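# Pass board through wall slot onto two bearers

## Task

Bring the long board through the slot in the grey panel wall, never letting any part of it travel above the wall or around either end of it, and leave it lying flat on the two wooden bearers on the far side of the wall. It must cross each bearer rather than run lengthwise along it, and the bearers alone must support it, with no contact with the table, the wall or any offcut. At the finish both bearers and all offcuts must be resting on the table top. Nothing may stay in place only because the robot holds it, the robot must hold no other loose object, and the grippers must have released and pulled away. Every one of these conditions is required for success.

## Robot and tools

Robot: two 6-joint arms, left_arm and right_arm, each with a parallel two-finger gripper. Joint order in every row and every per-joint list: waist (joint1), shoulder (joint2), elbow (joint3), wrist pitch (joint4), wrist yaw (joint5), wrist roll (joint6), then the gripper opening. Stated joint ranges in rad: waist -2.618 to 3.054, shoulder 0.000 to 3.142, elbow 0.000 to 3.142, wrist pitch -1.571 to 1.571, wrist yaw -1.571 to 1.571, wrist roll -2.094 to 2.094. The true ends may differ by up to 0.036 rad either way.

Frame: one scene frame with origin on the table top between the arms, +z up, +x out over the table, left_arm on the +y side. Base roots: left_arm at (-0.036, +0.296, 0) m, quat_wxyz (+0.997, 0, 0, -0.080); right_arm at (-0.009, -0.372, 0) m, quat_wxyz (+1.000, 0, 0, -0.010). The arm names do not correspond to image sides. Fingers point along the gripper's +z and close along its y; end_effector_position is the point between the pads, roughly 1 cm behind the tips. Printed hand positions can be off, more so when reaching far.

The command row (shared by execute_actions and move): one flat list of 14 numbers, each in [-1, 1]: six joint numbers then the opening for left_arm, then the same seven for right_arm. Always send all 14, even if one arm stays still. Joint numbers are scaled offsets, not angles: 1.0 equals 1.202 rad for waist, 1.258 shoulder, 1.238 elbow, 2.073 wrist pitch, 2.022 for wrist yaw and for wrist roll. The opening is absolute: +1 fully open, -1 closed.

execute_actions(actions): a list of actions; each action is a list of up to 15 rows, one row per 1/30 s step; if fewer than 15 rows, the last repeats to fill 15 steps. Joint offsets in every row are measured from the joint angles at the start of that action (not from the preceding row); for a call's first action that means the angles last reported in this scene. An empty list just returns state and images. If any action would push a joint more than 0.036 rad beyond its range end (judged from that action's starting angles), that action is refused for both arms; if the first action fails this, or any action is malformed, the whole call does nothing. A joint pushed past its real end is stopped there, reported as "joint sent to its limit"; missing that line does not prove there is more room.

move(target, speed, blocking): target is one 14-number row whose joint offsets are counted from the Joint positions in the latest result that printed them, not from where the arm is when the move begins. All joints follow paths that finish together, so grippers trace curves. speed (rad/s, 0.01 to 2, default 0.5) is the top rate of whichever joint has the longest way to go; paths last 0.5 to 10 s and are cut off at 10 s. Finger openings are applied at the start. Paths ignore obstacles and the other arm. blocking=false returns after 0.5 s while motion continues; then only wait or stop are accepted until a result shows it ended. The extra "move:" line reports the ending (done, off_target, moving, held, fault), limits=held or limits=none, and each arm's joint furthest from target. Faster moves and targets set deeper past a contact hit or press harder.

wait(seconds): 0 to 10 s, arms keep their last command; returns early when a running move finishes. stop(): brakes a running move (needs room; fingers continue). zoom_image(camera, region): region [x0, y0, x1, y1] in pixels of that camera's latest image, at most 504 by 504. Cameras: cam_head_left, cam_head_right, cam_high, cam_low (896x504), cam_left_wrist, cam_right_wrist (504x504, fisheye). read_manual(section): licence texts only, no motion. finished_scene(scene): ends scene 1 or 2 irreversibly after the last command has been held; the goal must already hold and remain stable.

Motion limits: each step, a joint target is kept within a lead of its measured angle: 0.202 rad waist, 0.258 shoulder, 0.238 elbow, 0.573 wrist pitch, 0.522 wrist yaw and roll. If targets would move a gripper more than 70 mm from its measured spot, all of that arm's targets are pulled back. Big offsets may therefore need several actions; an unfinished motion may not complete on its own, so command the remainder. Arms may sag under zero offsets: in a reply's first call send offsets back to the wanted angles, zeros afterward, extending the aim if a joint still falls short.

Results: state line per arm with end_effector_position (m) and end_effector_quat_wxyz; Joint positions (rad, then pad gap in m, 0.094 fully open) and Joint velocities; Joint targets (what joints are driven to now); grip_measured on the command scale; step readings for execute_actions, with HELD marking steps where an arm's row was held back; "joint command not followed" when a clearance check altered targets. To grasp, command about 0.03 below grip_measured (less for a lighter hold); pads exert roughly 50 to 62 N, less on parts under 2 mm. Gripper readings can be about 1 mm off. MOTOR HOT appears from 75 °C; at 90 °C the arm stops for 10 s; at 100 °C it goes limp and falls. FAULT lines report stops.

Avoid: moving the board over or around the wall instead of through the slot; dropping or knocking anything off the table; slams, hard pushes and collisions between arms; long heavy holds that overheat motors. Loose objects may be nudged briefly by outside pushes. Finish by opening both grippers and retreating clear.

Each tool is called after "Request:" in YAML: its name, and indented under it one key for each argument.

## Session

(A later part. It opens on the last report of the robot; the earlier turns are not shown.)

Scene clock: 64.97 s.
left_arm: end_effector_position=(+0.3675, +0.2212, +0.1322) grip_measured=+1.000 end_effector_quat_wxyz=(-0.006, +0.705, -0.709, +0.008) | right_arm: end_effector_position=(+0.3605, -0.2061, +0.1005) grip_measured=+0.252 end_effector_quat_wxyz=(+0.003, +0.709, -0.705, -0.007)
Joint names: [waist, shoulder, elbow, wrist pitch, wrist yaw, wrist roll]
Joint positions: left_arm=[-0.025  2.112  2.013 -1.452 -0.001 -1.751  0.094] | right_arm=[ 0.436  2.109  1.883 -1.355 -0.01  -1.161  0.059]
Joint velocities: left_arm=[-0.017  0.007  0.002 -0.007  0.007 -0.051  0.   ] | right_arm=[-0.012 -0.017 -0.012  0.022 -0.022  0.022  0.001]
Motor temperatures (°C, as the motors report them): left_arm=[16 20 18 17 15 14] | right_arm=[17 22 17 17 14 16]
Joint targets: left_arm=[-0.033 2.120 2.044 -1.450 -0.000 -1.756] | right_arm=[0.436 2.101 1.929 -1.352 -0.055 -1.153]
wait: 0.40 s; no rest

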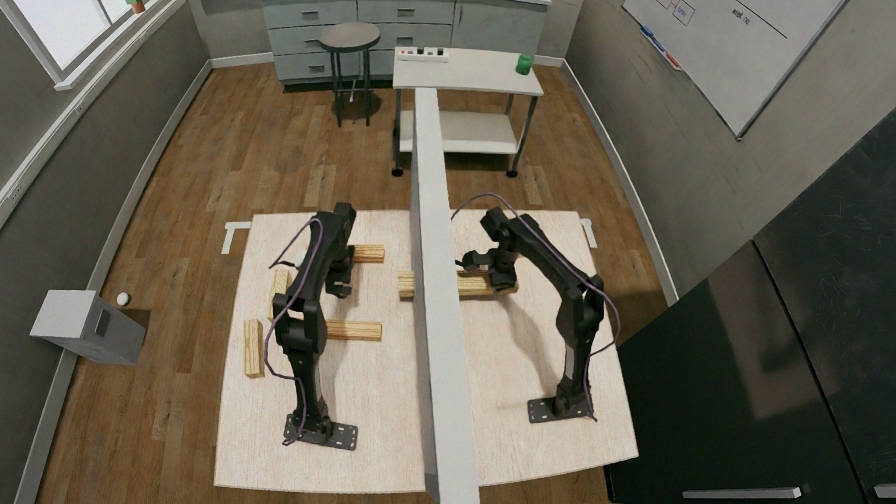

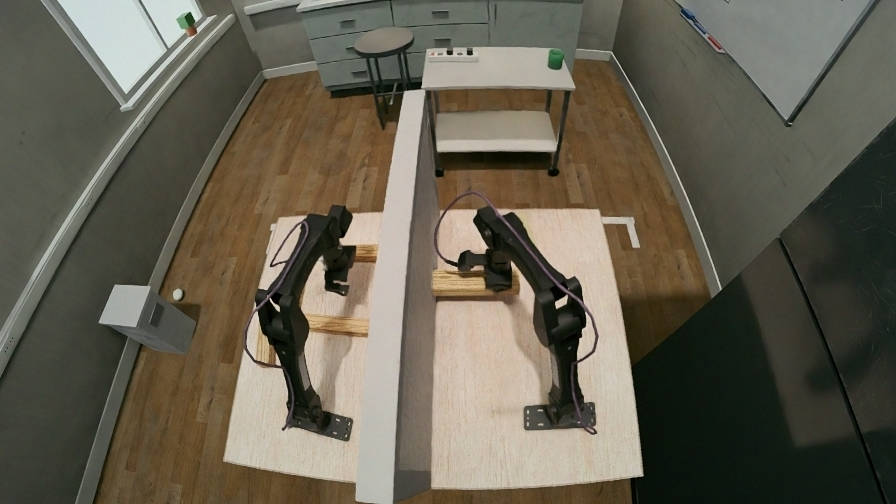

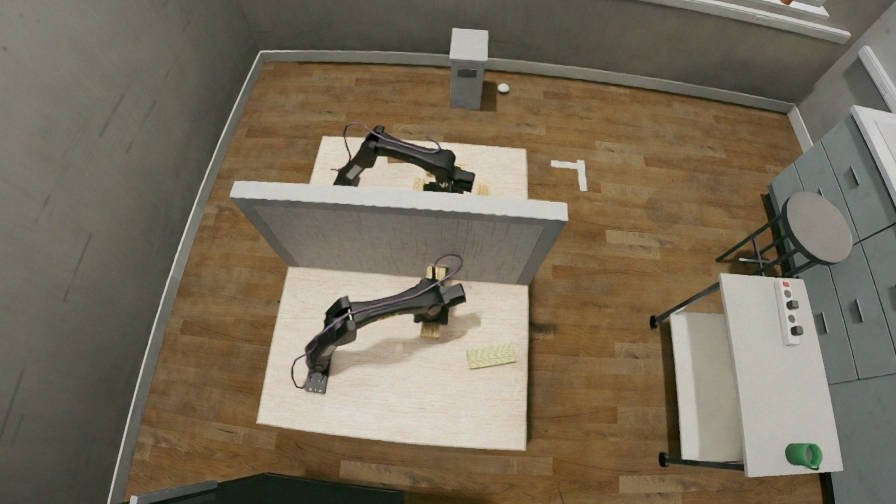

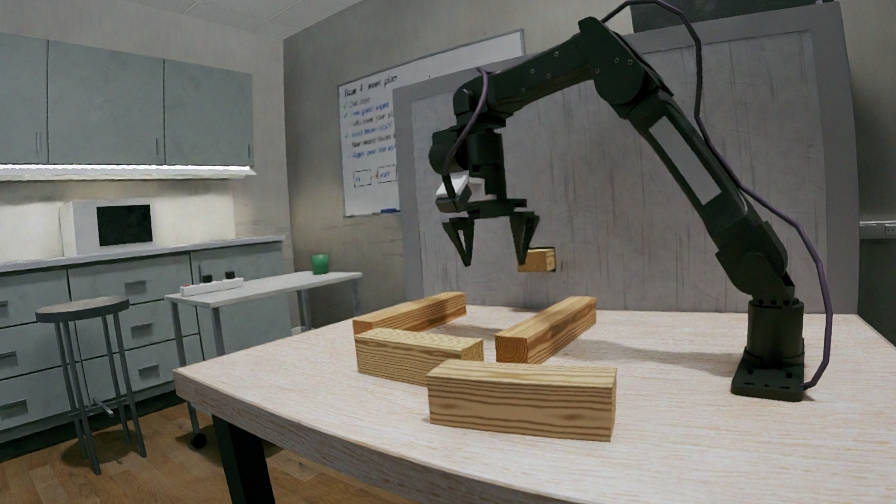

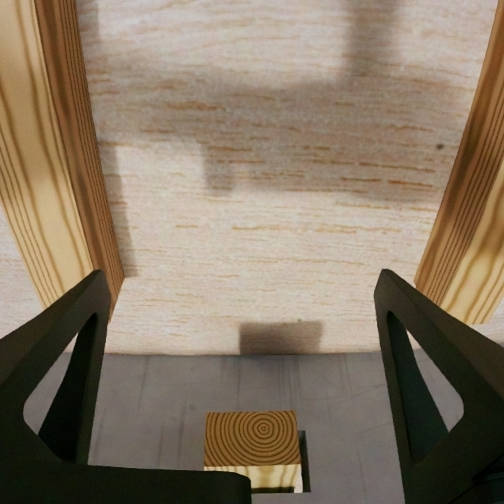

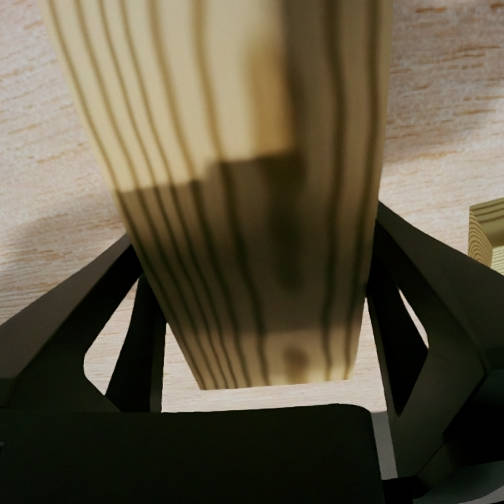

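Request:
execute_actions:
  actions:
    - [[-0.0067,0.0064,0.0250,0.001,0.0005,0.02,1.0,0.0066,0.0032,0.0468,0.0006,-0.0188,0.0071,0.0],[-0.0067,0.0064,0.0250,0.001,0.0005,0.05,1.0,0.0099,0.0040,0.0481,-0.0003,-0.0188,0.0095,0.0],[-0.0067,0.0064,0.0250,0.001,0.0005,0.08,1.0,0.0131,0.0048,0.0532,-0.0012,-0.0188,0.0120,0.0],[-0.0067,0.0064,0.0250,0.001,0.0005,0.11,1.0,0.0164,0.0055,0.0582,-0.0020,-0.0188,0.0145,0.0],[-0.0067,0.0064,0.0250,0.001,0.0005,0.14,1.0,0.0197,0.0085,0.0633,-0.0029,-0.0188,0.0170,0.0],[-0.0067,0.0064,0.0250,0.001,0.0005,0.17,1.0,0.0230,0.0114,0.0683,-0.0038,-0.0188,0.0194,0.0],[-0.0067,0.0064,0.0250,0.001,0.0005,0.20,1.0,0.0262,0.0144,0.0734,-0.0046,-0.0188,0.0219,0.0],[-0.0067,0.0064,0.0250,0.001,0.0005,0.23,1.0,0.0295,0.0173,0.0785,-0.0055,-0.0188,0.0243,0.0],[-0.0067,0.0064,0.0250,0.001,0.0005,0.26,1.0,0.0328,0.0203,0.0835,-0.0064,-0.0188,0.0268,0.0],[-0.0067,0.0064,0.0250,0.001,0.0005,0.29,1.0,0.0360,0.0233,0.0886,-0.0072,-0.0188,0.0293,0.0],[-0.0067,0.0064,0.0250,0.001,0.0005,0.32,1.0,0.0393,0.0262,0.0937,-0.0081,-0.0188,0.0318,0.0],[-0.0067,0.0064,0.0250,0.001,0.0005,0.35,1.0,0.0426,0.0293,0.0987,-0.0090,-0.0188,0.0342,0.0],[-0.0067,0.0064,0.0250,0.001,0.0005,0.38,1.0,0.0458,0.0322,0.1038,-0.0098,-0.0188,0.0366,0.0],[-0.0067,0.0064,0.0250,0.001,0.0005,0.41,1.0,0.0491,0.0351,0.1089,-0.0107,-0.0188,0.0366,0.0],[-0.0067,0.0064,0.0250,0.001,0.0005,0.44,1.0,0.0524,0.0382,0.1139,-0.0116,-0.0188,0.0366,0.0]]

Request:
wait:
  seconds: 0.4

Request:
zoom_image:
  camera: "cam_head_right"
  region: [400, 190, 560, 310]

Request:
zoom_image:
  camera: "cam_low"
  region: [460, 200, 600, 305]

Scene clock: 69.80 s.
left_arm: end_effector_position=(+0.3675, +0.2212, +0.1322) grip_measured=+1.000 end_effector_quat_wxyz=(+0.008, -0.445, +0.895, -0.006) | right_arm: end_effector_position=(+0.3649, -0.1823, +0.1030) grip_measured=+0.252 end_effector_quat_wxyz=(-0.004, +0.707, -0.708, -0.003)
Joint names: [waist, shoulder, elbow, wrist pitch, wrist yaw, wrist roll]
Joint positions: left_arm=[-0.025  2.112  2.013 -1.452 -0.001 -1.109  0.094] | right_arm=[ 0.484  2.157  1.968 -1.377 -0.009 -1.106  0.059]
Joint velocities: left_arm=[ 0.002 -0.002 -0.002 -0.066  0.007  1.634  0.   ] | right_arm=[ 0.095  0.115  0.168 -0.007  0.007  0.11   0.   ]
Motor temperatures (°C, as the motors report them): left_arm=[16 20 18 17 15 14] | right_arm=[17 22 17 17 14 16]
Joint targets: left_arm=[-0.033 2.120 2.044 -1.450 -0.000 -0.861] | right_arm=[0.499 2.157 2.024 -1.378 -0.048 -1.087]
Step readings (joint positions):
0: left_arm=[-0.025 2.112 2.013 -1.452 -0.001 -1.751] | right_arm=[0.436 2.109 1.883 -1.356 -0.010 -1.159]
1: left_arm=[-0.025 2.112 2.013 -1.452 -0.001 -1.745] | right_arm=[0.436 2.110 1.885 -1.357 -0.010 -1.158]
2: left_arm=[-0.025 2.112 2.013 -1.452 -0.001 -1.730] | right_arm=[0.436 2.113 1.889 -1.360 -0.010 -1.157]
4: left_arm=[-0.025 2.112 2.013 -1.452 -0.001 -1.673] | right_arm=[0.438 2.119 1.899 -1.362 -0.010 -1.151]
8: left_arm=[-0.025 2.112 2.013 -1.452 -0.001 -1.497] | right_arm=[0.451 2.132 1.924 -1.366 -0.009 -1.135]
15: Joint positions above

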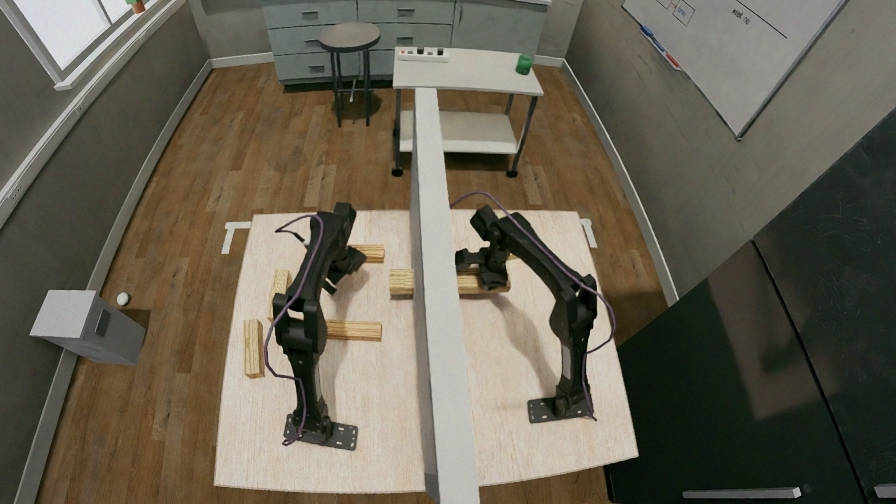

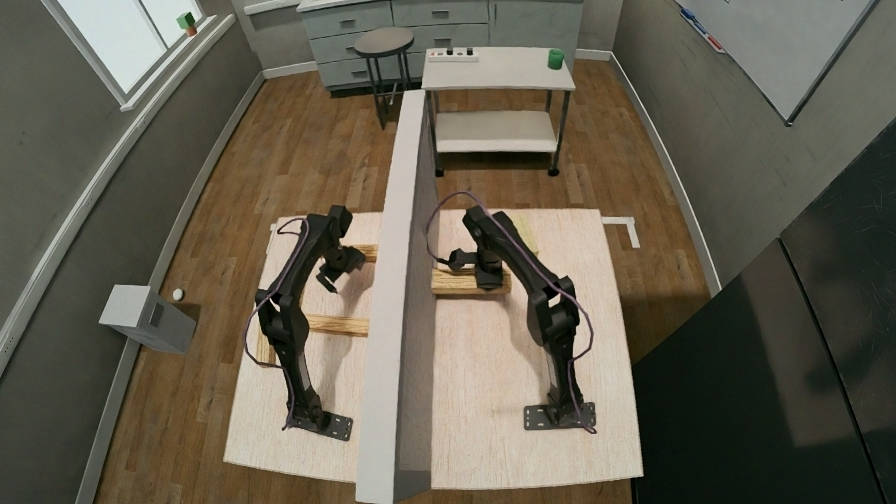

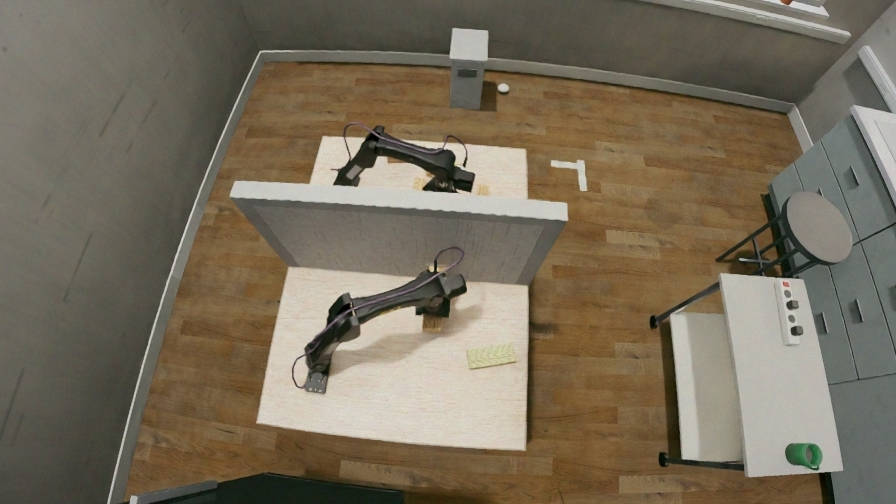

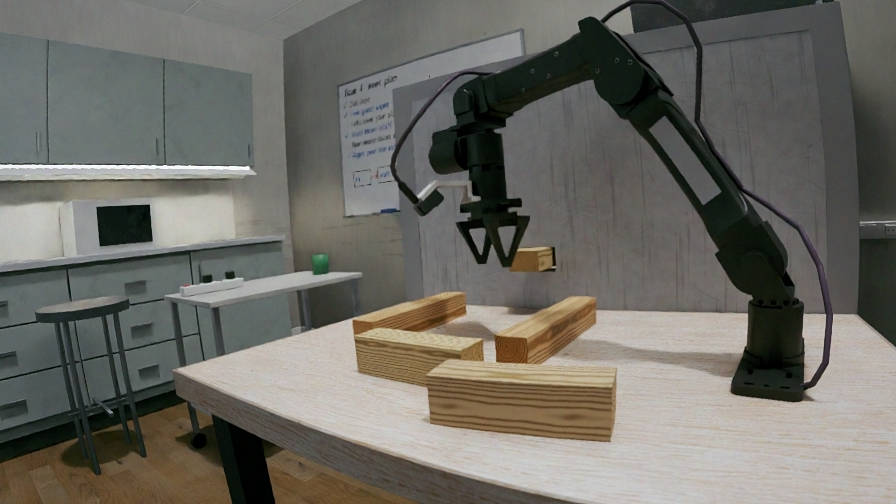

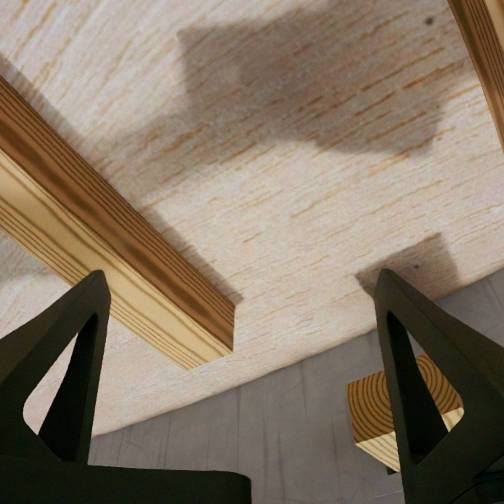

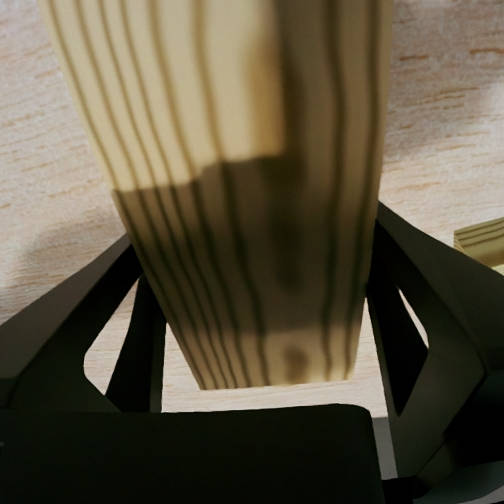

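Scene clock: 70.20 s.
left_arm: end_effector_position=(+0.3675, +0.2212, +0.1322) grip_measured=+1.000 end_effector_quat_wxyz=(+0.009, -0.341, +0.940, -0.005) | right_arm: end_effector_position=(+0.3630, -0.1786, +0.1022) grip_measured=+0.252 end_effector_quat_wxyz=(-0.000, +0.706, -0.708, -0.004)
Joint names: [waist, shoulder, elbow, wrist pitch, wrist yaw, wrist roll]
Joint positions: left_arm=[-0.025  2.112  2.013 -1.452 -0.001 -0.882  0.094] | right_arm=[ 0.494  2.165  1.977 -1.385 -0.009 -1.094  0.059]
Joint velocities: left_arm=[-0.022  0.007  0.017  0.066  0.007  0.139  0.   ] | right_arm=[ 0.002  0.002 -0.007 -0.022  0.037 -0.022 -0.001]
Motor temperatures (°C, as the motors report them): left_arm=[16 20 18 17 15 14] | right_arm=[17 23 17 17 14 16]
Joint targets: left_arm=[-0.033 2.120 2.044 -1.450 -0.000 -0.861] | right_arm=[0.499 2.157 2.024 -1.379 -0.048 -1.087]
wait: 0.40 s; no rest

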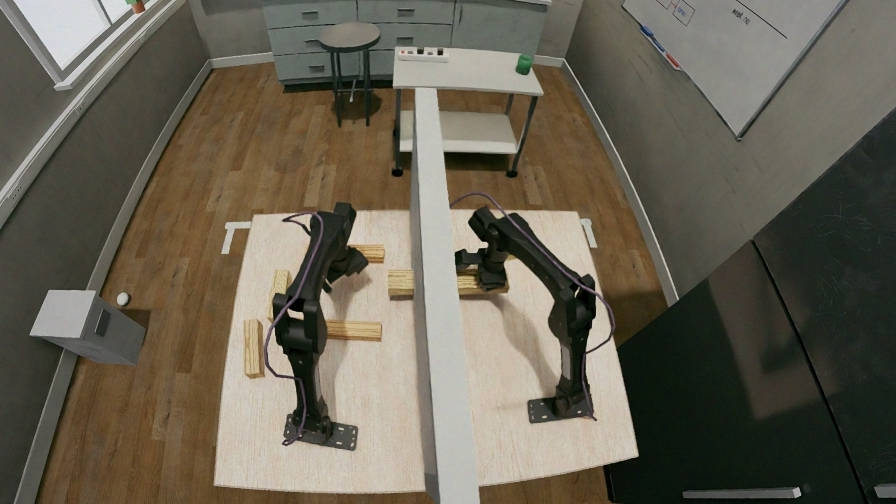

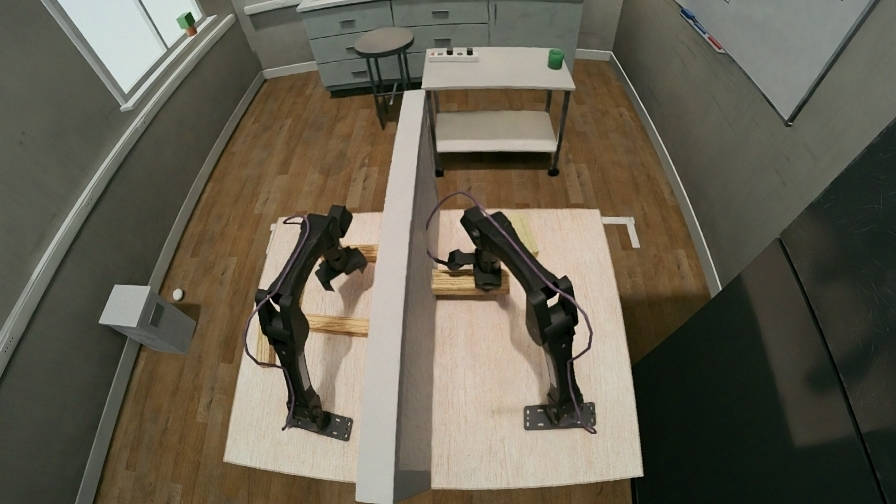

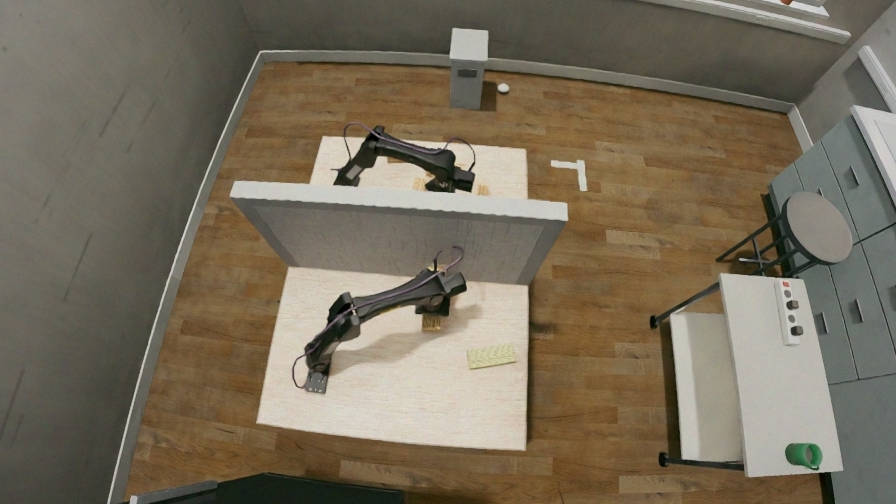

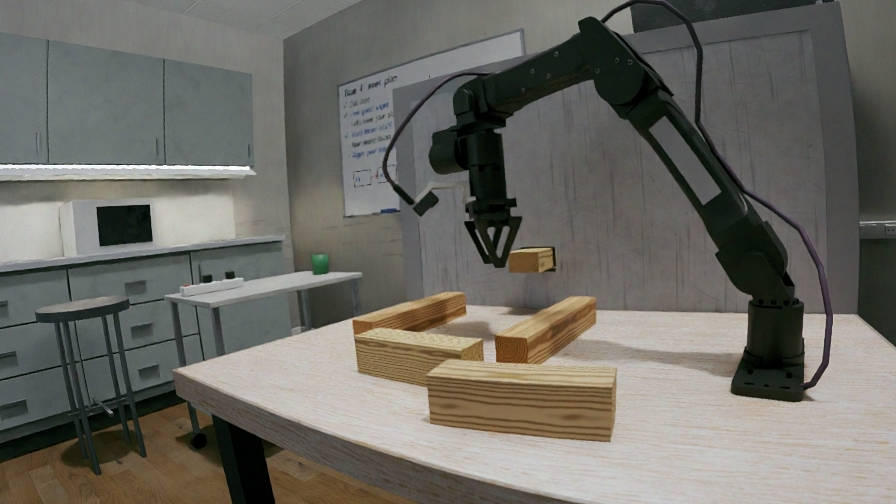

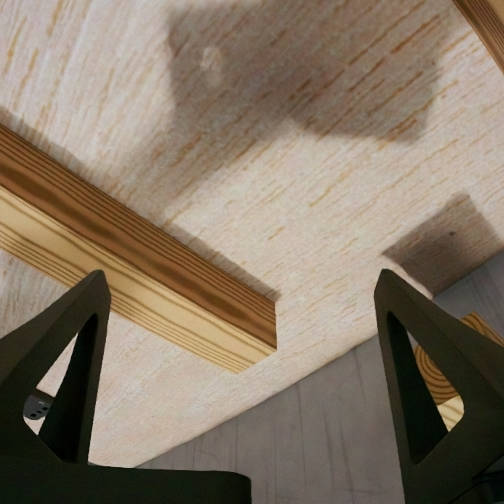

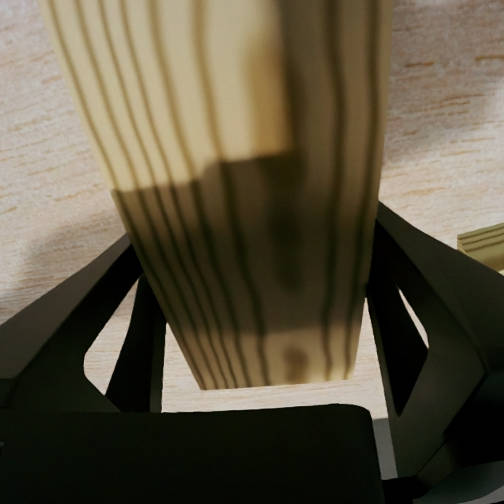

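Region (400, 190, 560, 310) of cam_head_right's 896x504 image, scaled by 3.150, with more detail than that image has; it fills the top 378 rows of this view, and the rest is white.

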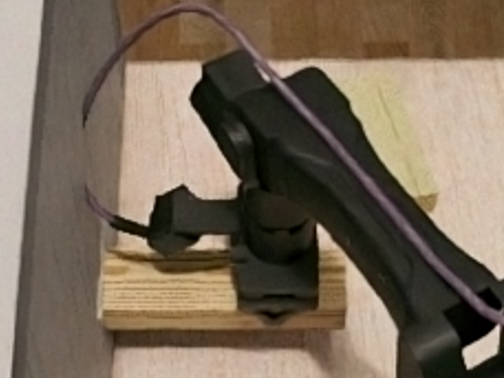

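Region (460, 200, 600, 305) of cam_low's 896x504 image, scaled by 3.600, with more detail than that image has; it fills the top 378 rows of this view, and the rest is white.

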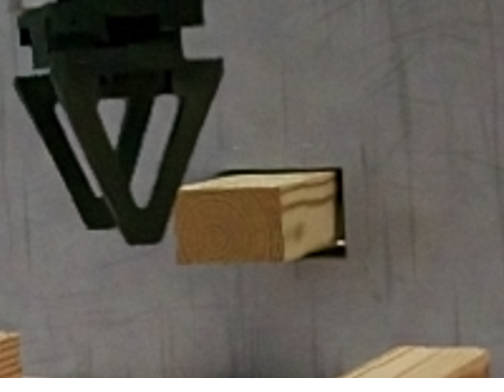

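Request:
execute_actions:
  actions:
    - [[-0.0067,0.0064,0.0250,0.001,0.0005,0.03,1.0,0.0100,0.0032,0.0468,0.0016,-0.0163,0.0063,0.0],[-0.0067,0.0064,0.0250,0.001,0.0005,0.06,1.0,0.0112,0.0040,0.0506,0.0003,-0.0163,0.0086,0.0],[-0.0067,0.0064,0.0250,0.001,0.0005,0.09,1.0,0.0147,0.0052,0.0569,-0.0011,-0.0163,0.0109,0.0],[-0.0067,0.0064,0.0250,0.001,0.0005,0.12,1.0,0.0183,0.0090,0.0632,-0.0024,-0.0163,0.0132,0.0],[-0.0067,0.0064,0.0250,0.001,0.0005,0.15,1.0,0.0218,0.0128,0.0695,-0.0037,-0.0163,0.0155,0.0],[-0.0067,0.0064,0.0250,0.001,0.0005,0.18,1.0,0.0253,0.0167,0.0758,-0.0050,-0.0163,0.0178,0.0],[-0.0067,0.0064,0.0250,0.001,0.0005,0.21,1.0,0.0289,0.0205,0.0821,-0.0063,-0.0163,0.0200,0.0],[-0.0067,0.0064,0.0250,0.001,0.0005,0.24,1.0,0.0324,0.0244,0.0884,-0.0076,-0.0163,0.0223,0.0],[-0.0067,0.0064,0.0250,0.001,0.0005,0.27,1.0,0.0359,0.0282,0.0947,-0.0090,-0.0163,0.0246,0.0],[-0.0067,0.0064,0.0250,0.001,0.0005,0.30,1.0,0.0394,0.0320,0.1010,-0.0103,-0.0163,0.0269,0.0],[-0.0067,0.0064,0.0250,0.001,0.0005,0.33,1.0,0.0430,0.0359,0.1073,-0.0116,-0.0163,0.0292,0.0],[-0.0067,0.0064,0.0250,0.001,0.0005,0.36,1.0,0.0465,0.0397,0.1136,-0.0129,-0.0163,0.0314,0.0],[-0.0067,0.0064,0.0250,0.001,0.0005,0.39,1.0,0.0500,0.0436,0.1199,-0.0142,-0.0163,0.0336,0.0],[-0.0067,0.0064,0.0250,0.001,0.0005,0.42,1.0,0.0535,0.0474,0.1262,-0.0155,-0.0163,0.0336,0.0],[-0.0067,0.0064,0.0250,0.001,0.0005,0.45,1.0,0.0571,0.0513,0.1325,-0.0169,-0.0163,0.0336,0.0]]

Request:
wait:
  seconds: 0.4

Request:
zoom_image:
  camera: "cam_head_right"
  region: [400, 190, 560, 310]

Request:
zoom_image:
  camera: "cam_low"
  region: [460, 200, 600, 305]

Scene clock: 71.93 s.
left_arm: end_effector_position=(+0.3675, +0.2212, +0.1322) grip_measured=+1.000 end_effector_quat_wxyz=(+0.010, -0.017, +1.000, -0.001) | right_arm: end_effector_position=(+0.3656, -0.1519, +0.1025) grip_measured=+0.252 end_effector_quat_wxyz=(-0.004, +0.707, -0.707, -0.002)
Joint names: [waist, shoulder, elbow, wrist pitch, wrist yaw, wrist roll]
Joint positions: left_arm=[-0.025  2.112  2.013 -1.452 -0.001 -0.22   0.094] | right_arm=[ 0.548  2.23   2.083 -1.417 -0.005 -1.044  0.059]
Joint velocities: left_arm=[ 0.012  0.012 -0.012 -0.022 -0.022  1.634  0.   ] | right_arm=[ 0.139  0.144  0.198 -0.095 -0.022  0.066  0.   ]
Motor temperatures (°C, as the motors report them): left_arm=[16 20 18 17 15 14] | right_arm=[17 23 17 17 14 16]
Joint targets: left_arm=[-0.033 2.120 2.044 -1.450 -0.000 0.028] | right_arm=[0.563 2.230 2.141 -1.420 -0.042 -1.026]
Step readings (joint positions):
0: left_arm=[-0.025 2.112 2.013 -1.452 -0.001 -0.866] | right_arm=[0.494 2.165 1.977 -1.386 -0.009 -1.093]
1: left_arm=[-0.025 2.112 2.013 -1.452 -0.001 -0.860] | right_arm=[0.494 2.166 1.979 -1.387 -0.009 -1.092]
2: left_arm=[-0.025 2.112 2.013 -1.452 -0.001 -0.843] | right_arm=[0.494 2.169 1.985 -1.391 -0.009 -1.091]
4: left_arm=[-0.025 2.112 2.013 -1.452 -0.001 -0.785] | right_arm=[0.497 2.177 1.997 -1.394 -0.007 -1.086]
8: left_arm=[-0.025 2.112 2.013 -1.452 -0.001 -0.609] | right_arm=[0.512 2.196 2.028 -1.400 -0.005 -1.071]
15: Joint positions above

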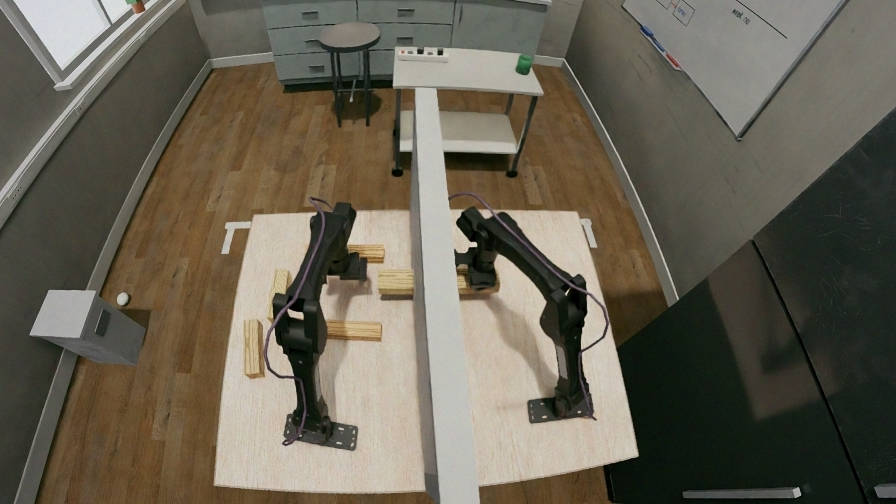

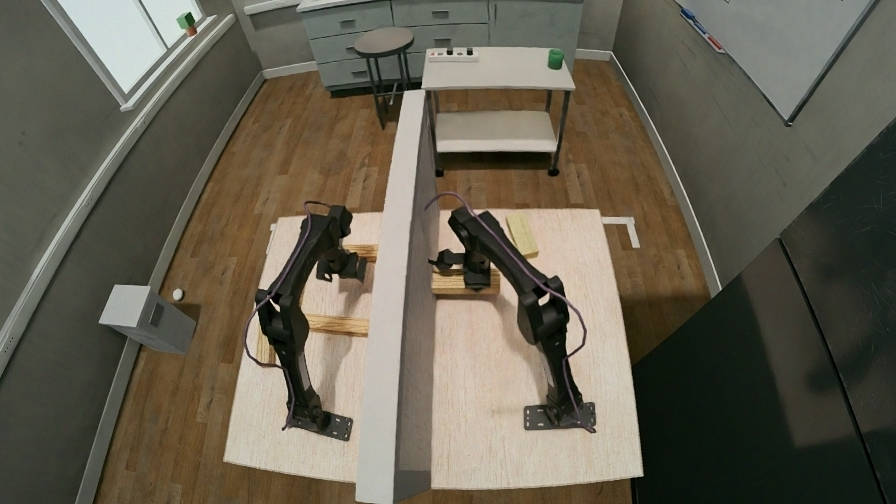

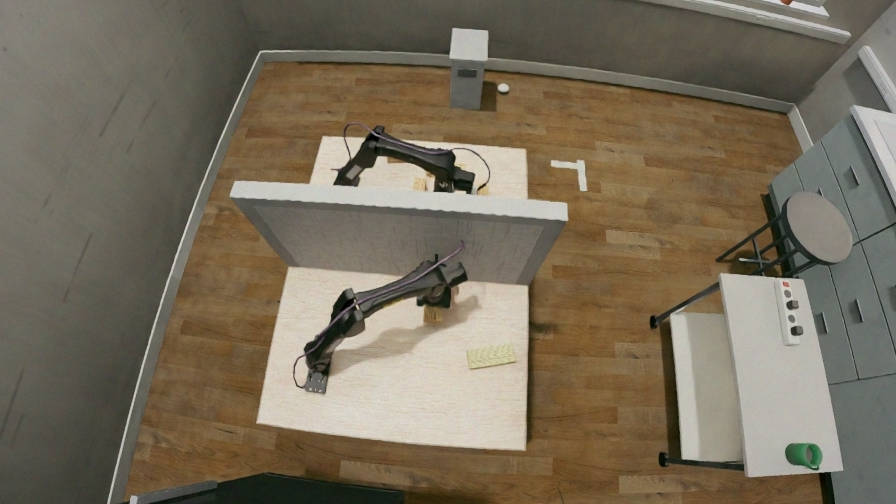

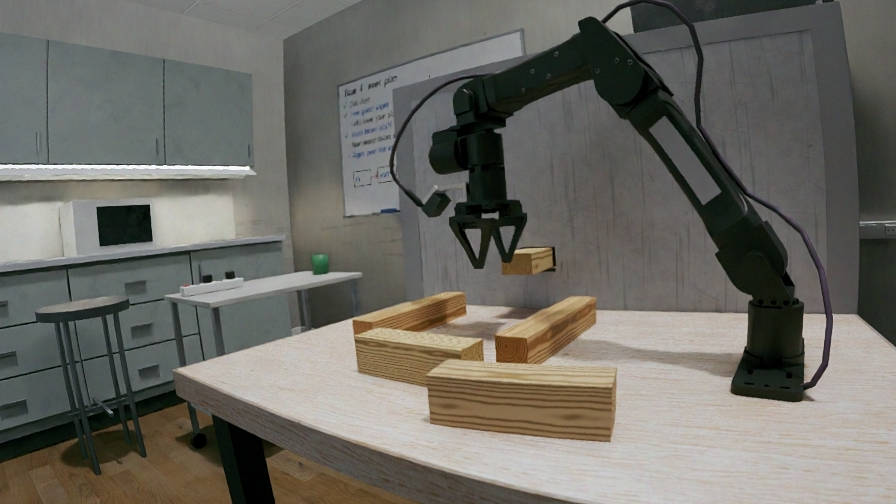

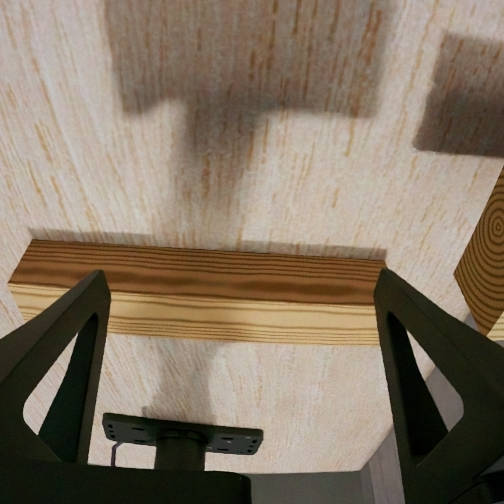

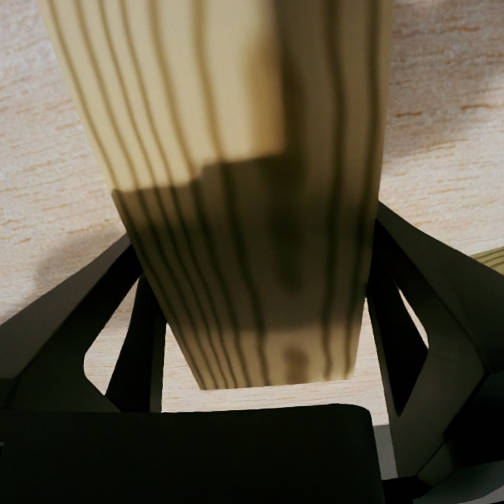

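Scene clock: 72.33 s.
left_arm: end_effector_position=(+0.3675, +0.2212, +0.1322) grip_measured=+1.000 end_effector_quat_wxyz=(+0.010, +0.096, +0.995, -0.000) | right_arm: end_effector_position=(+0.3627, -0.1480, +0.1013) grip_measured=+0.252 end_effector_quat_wxyz=(+0.001, +0.707, -0.707, -0.003)
Joint names: [waist, shoulder, elbow, wrist pitch, wrist yaw, wrist roll]
Joint positions: left_arm=[-0.025  2.112  2.013 -1.452 -0.001  0.006  0.094] | right_arm=[ 0.559  2.239  2.094 -1.429 -0.005 -1.033  0.059]
Joint velocities: left_arm=[-0.002  0.007  0.007 -0.022 -0.007  0.139  0.   ] | right_arm=[ 0.022  0.012  0.007 -0.066 -0.095 -0.051 -0.001]
Motor temperatures (°C, as the motors report them): left_arm=[16 20 18 17 15 14] | right_arm=[17 23 17 17 14 16]
Joint targets: left_arm=[-0.033 2.120 2.044 -1.450 -0.000 0.027] | right_arm=[0.563 2.230 2.141 -1.420 -0.042 -1.026]
wait: 0.40 s; no rest

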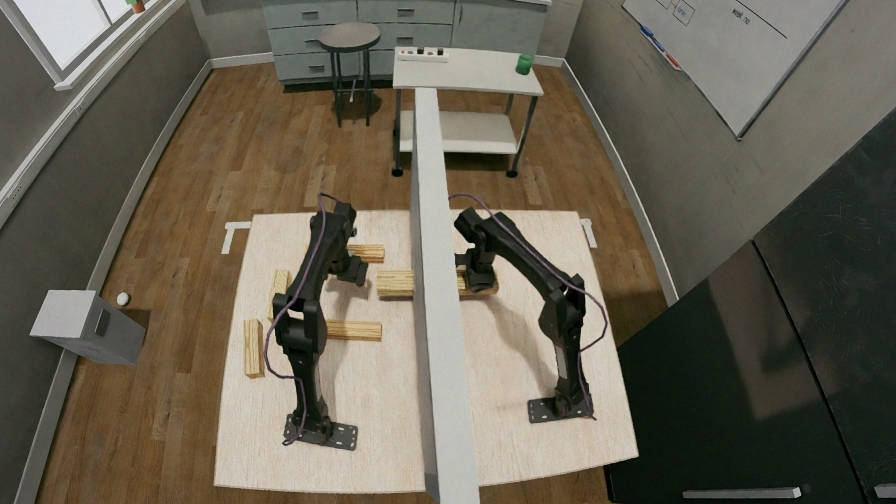

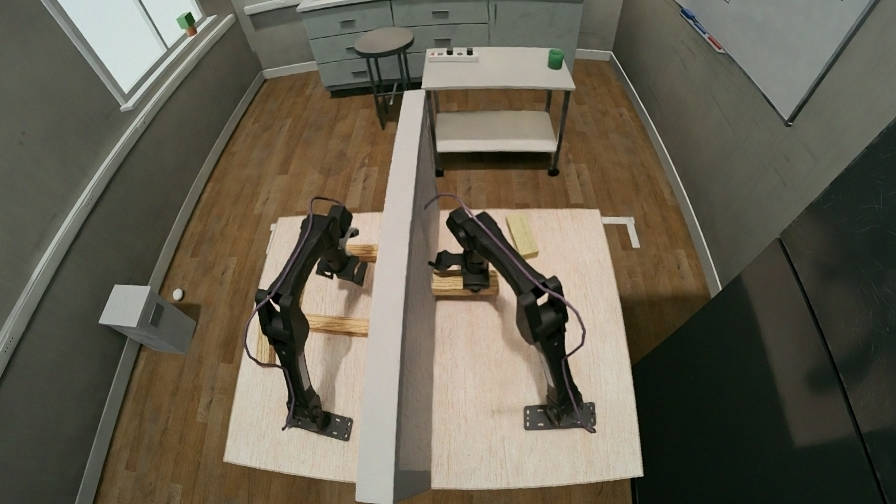

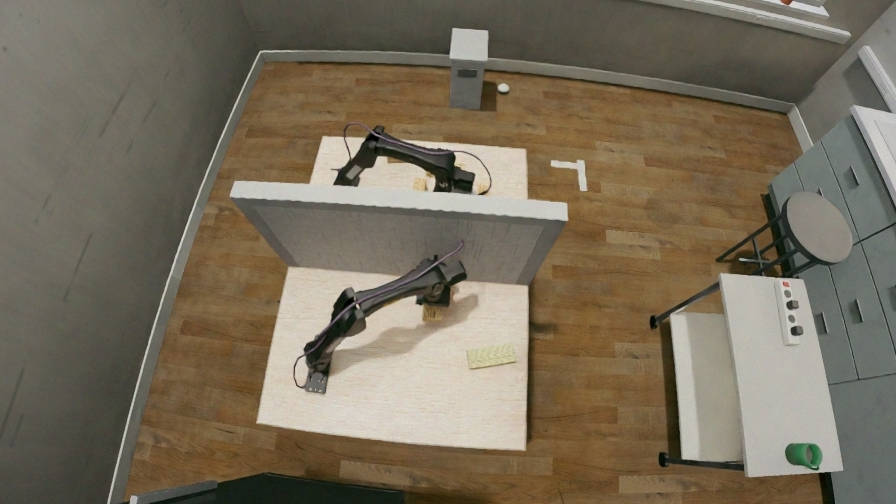

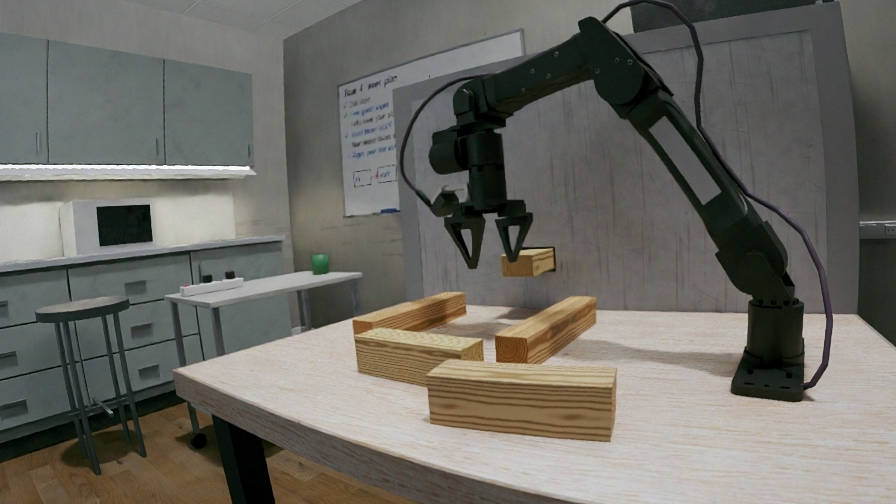

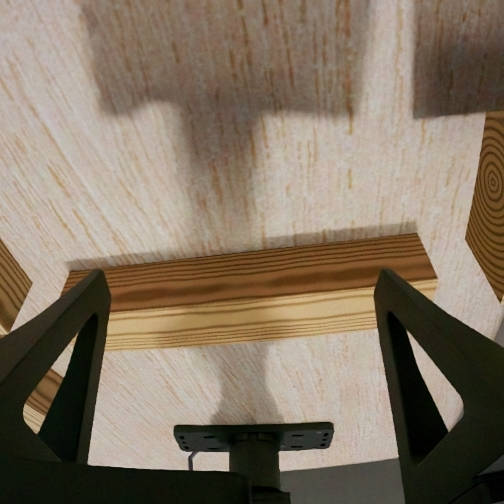

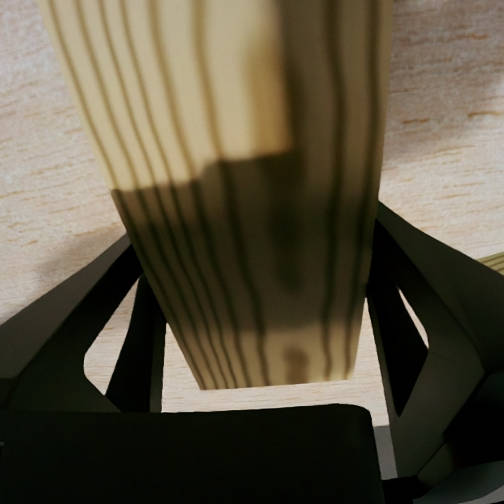

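Region (400, 190, 560, 310) of cam_head_right's 896x504 image, scaled by 3.150, with more detail than that image has; it fills the top 378 rows of this view, and the rest is white.

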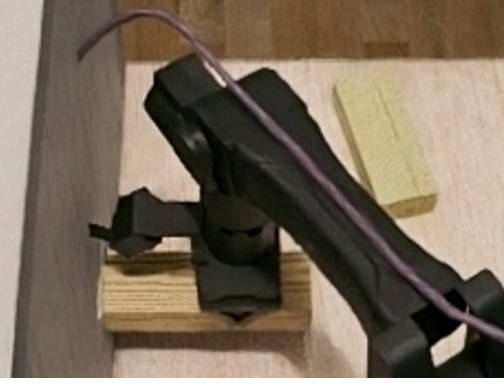

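Region (460, 200, 600, 305) of cam_low's 896x504 image, scaled by 3.600, with more detail than that image has; it fills the top 378 rows of this view, and the rest is white.

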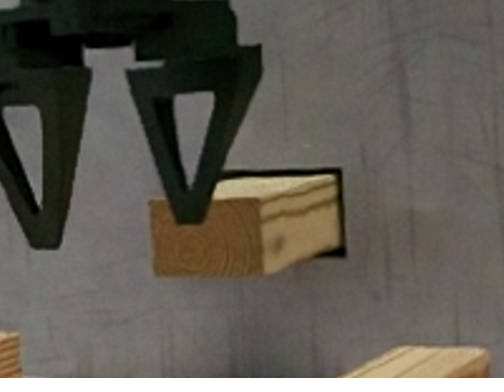

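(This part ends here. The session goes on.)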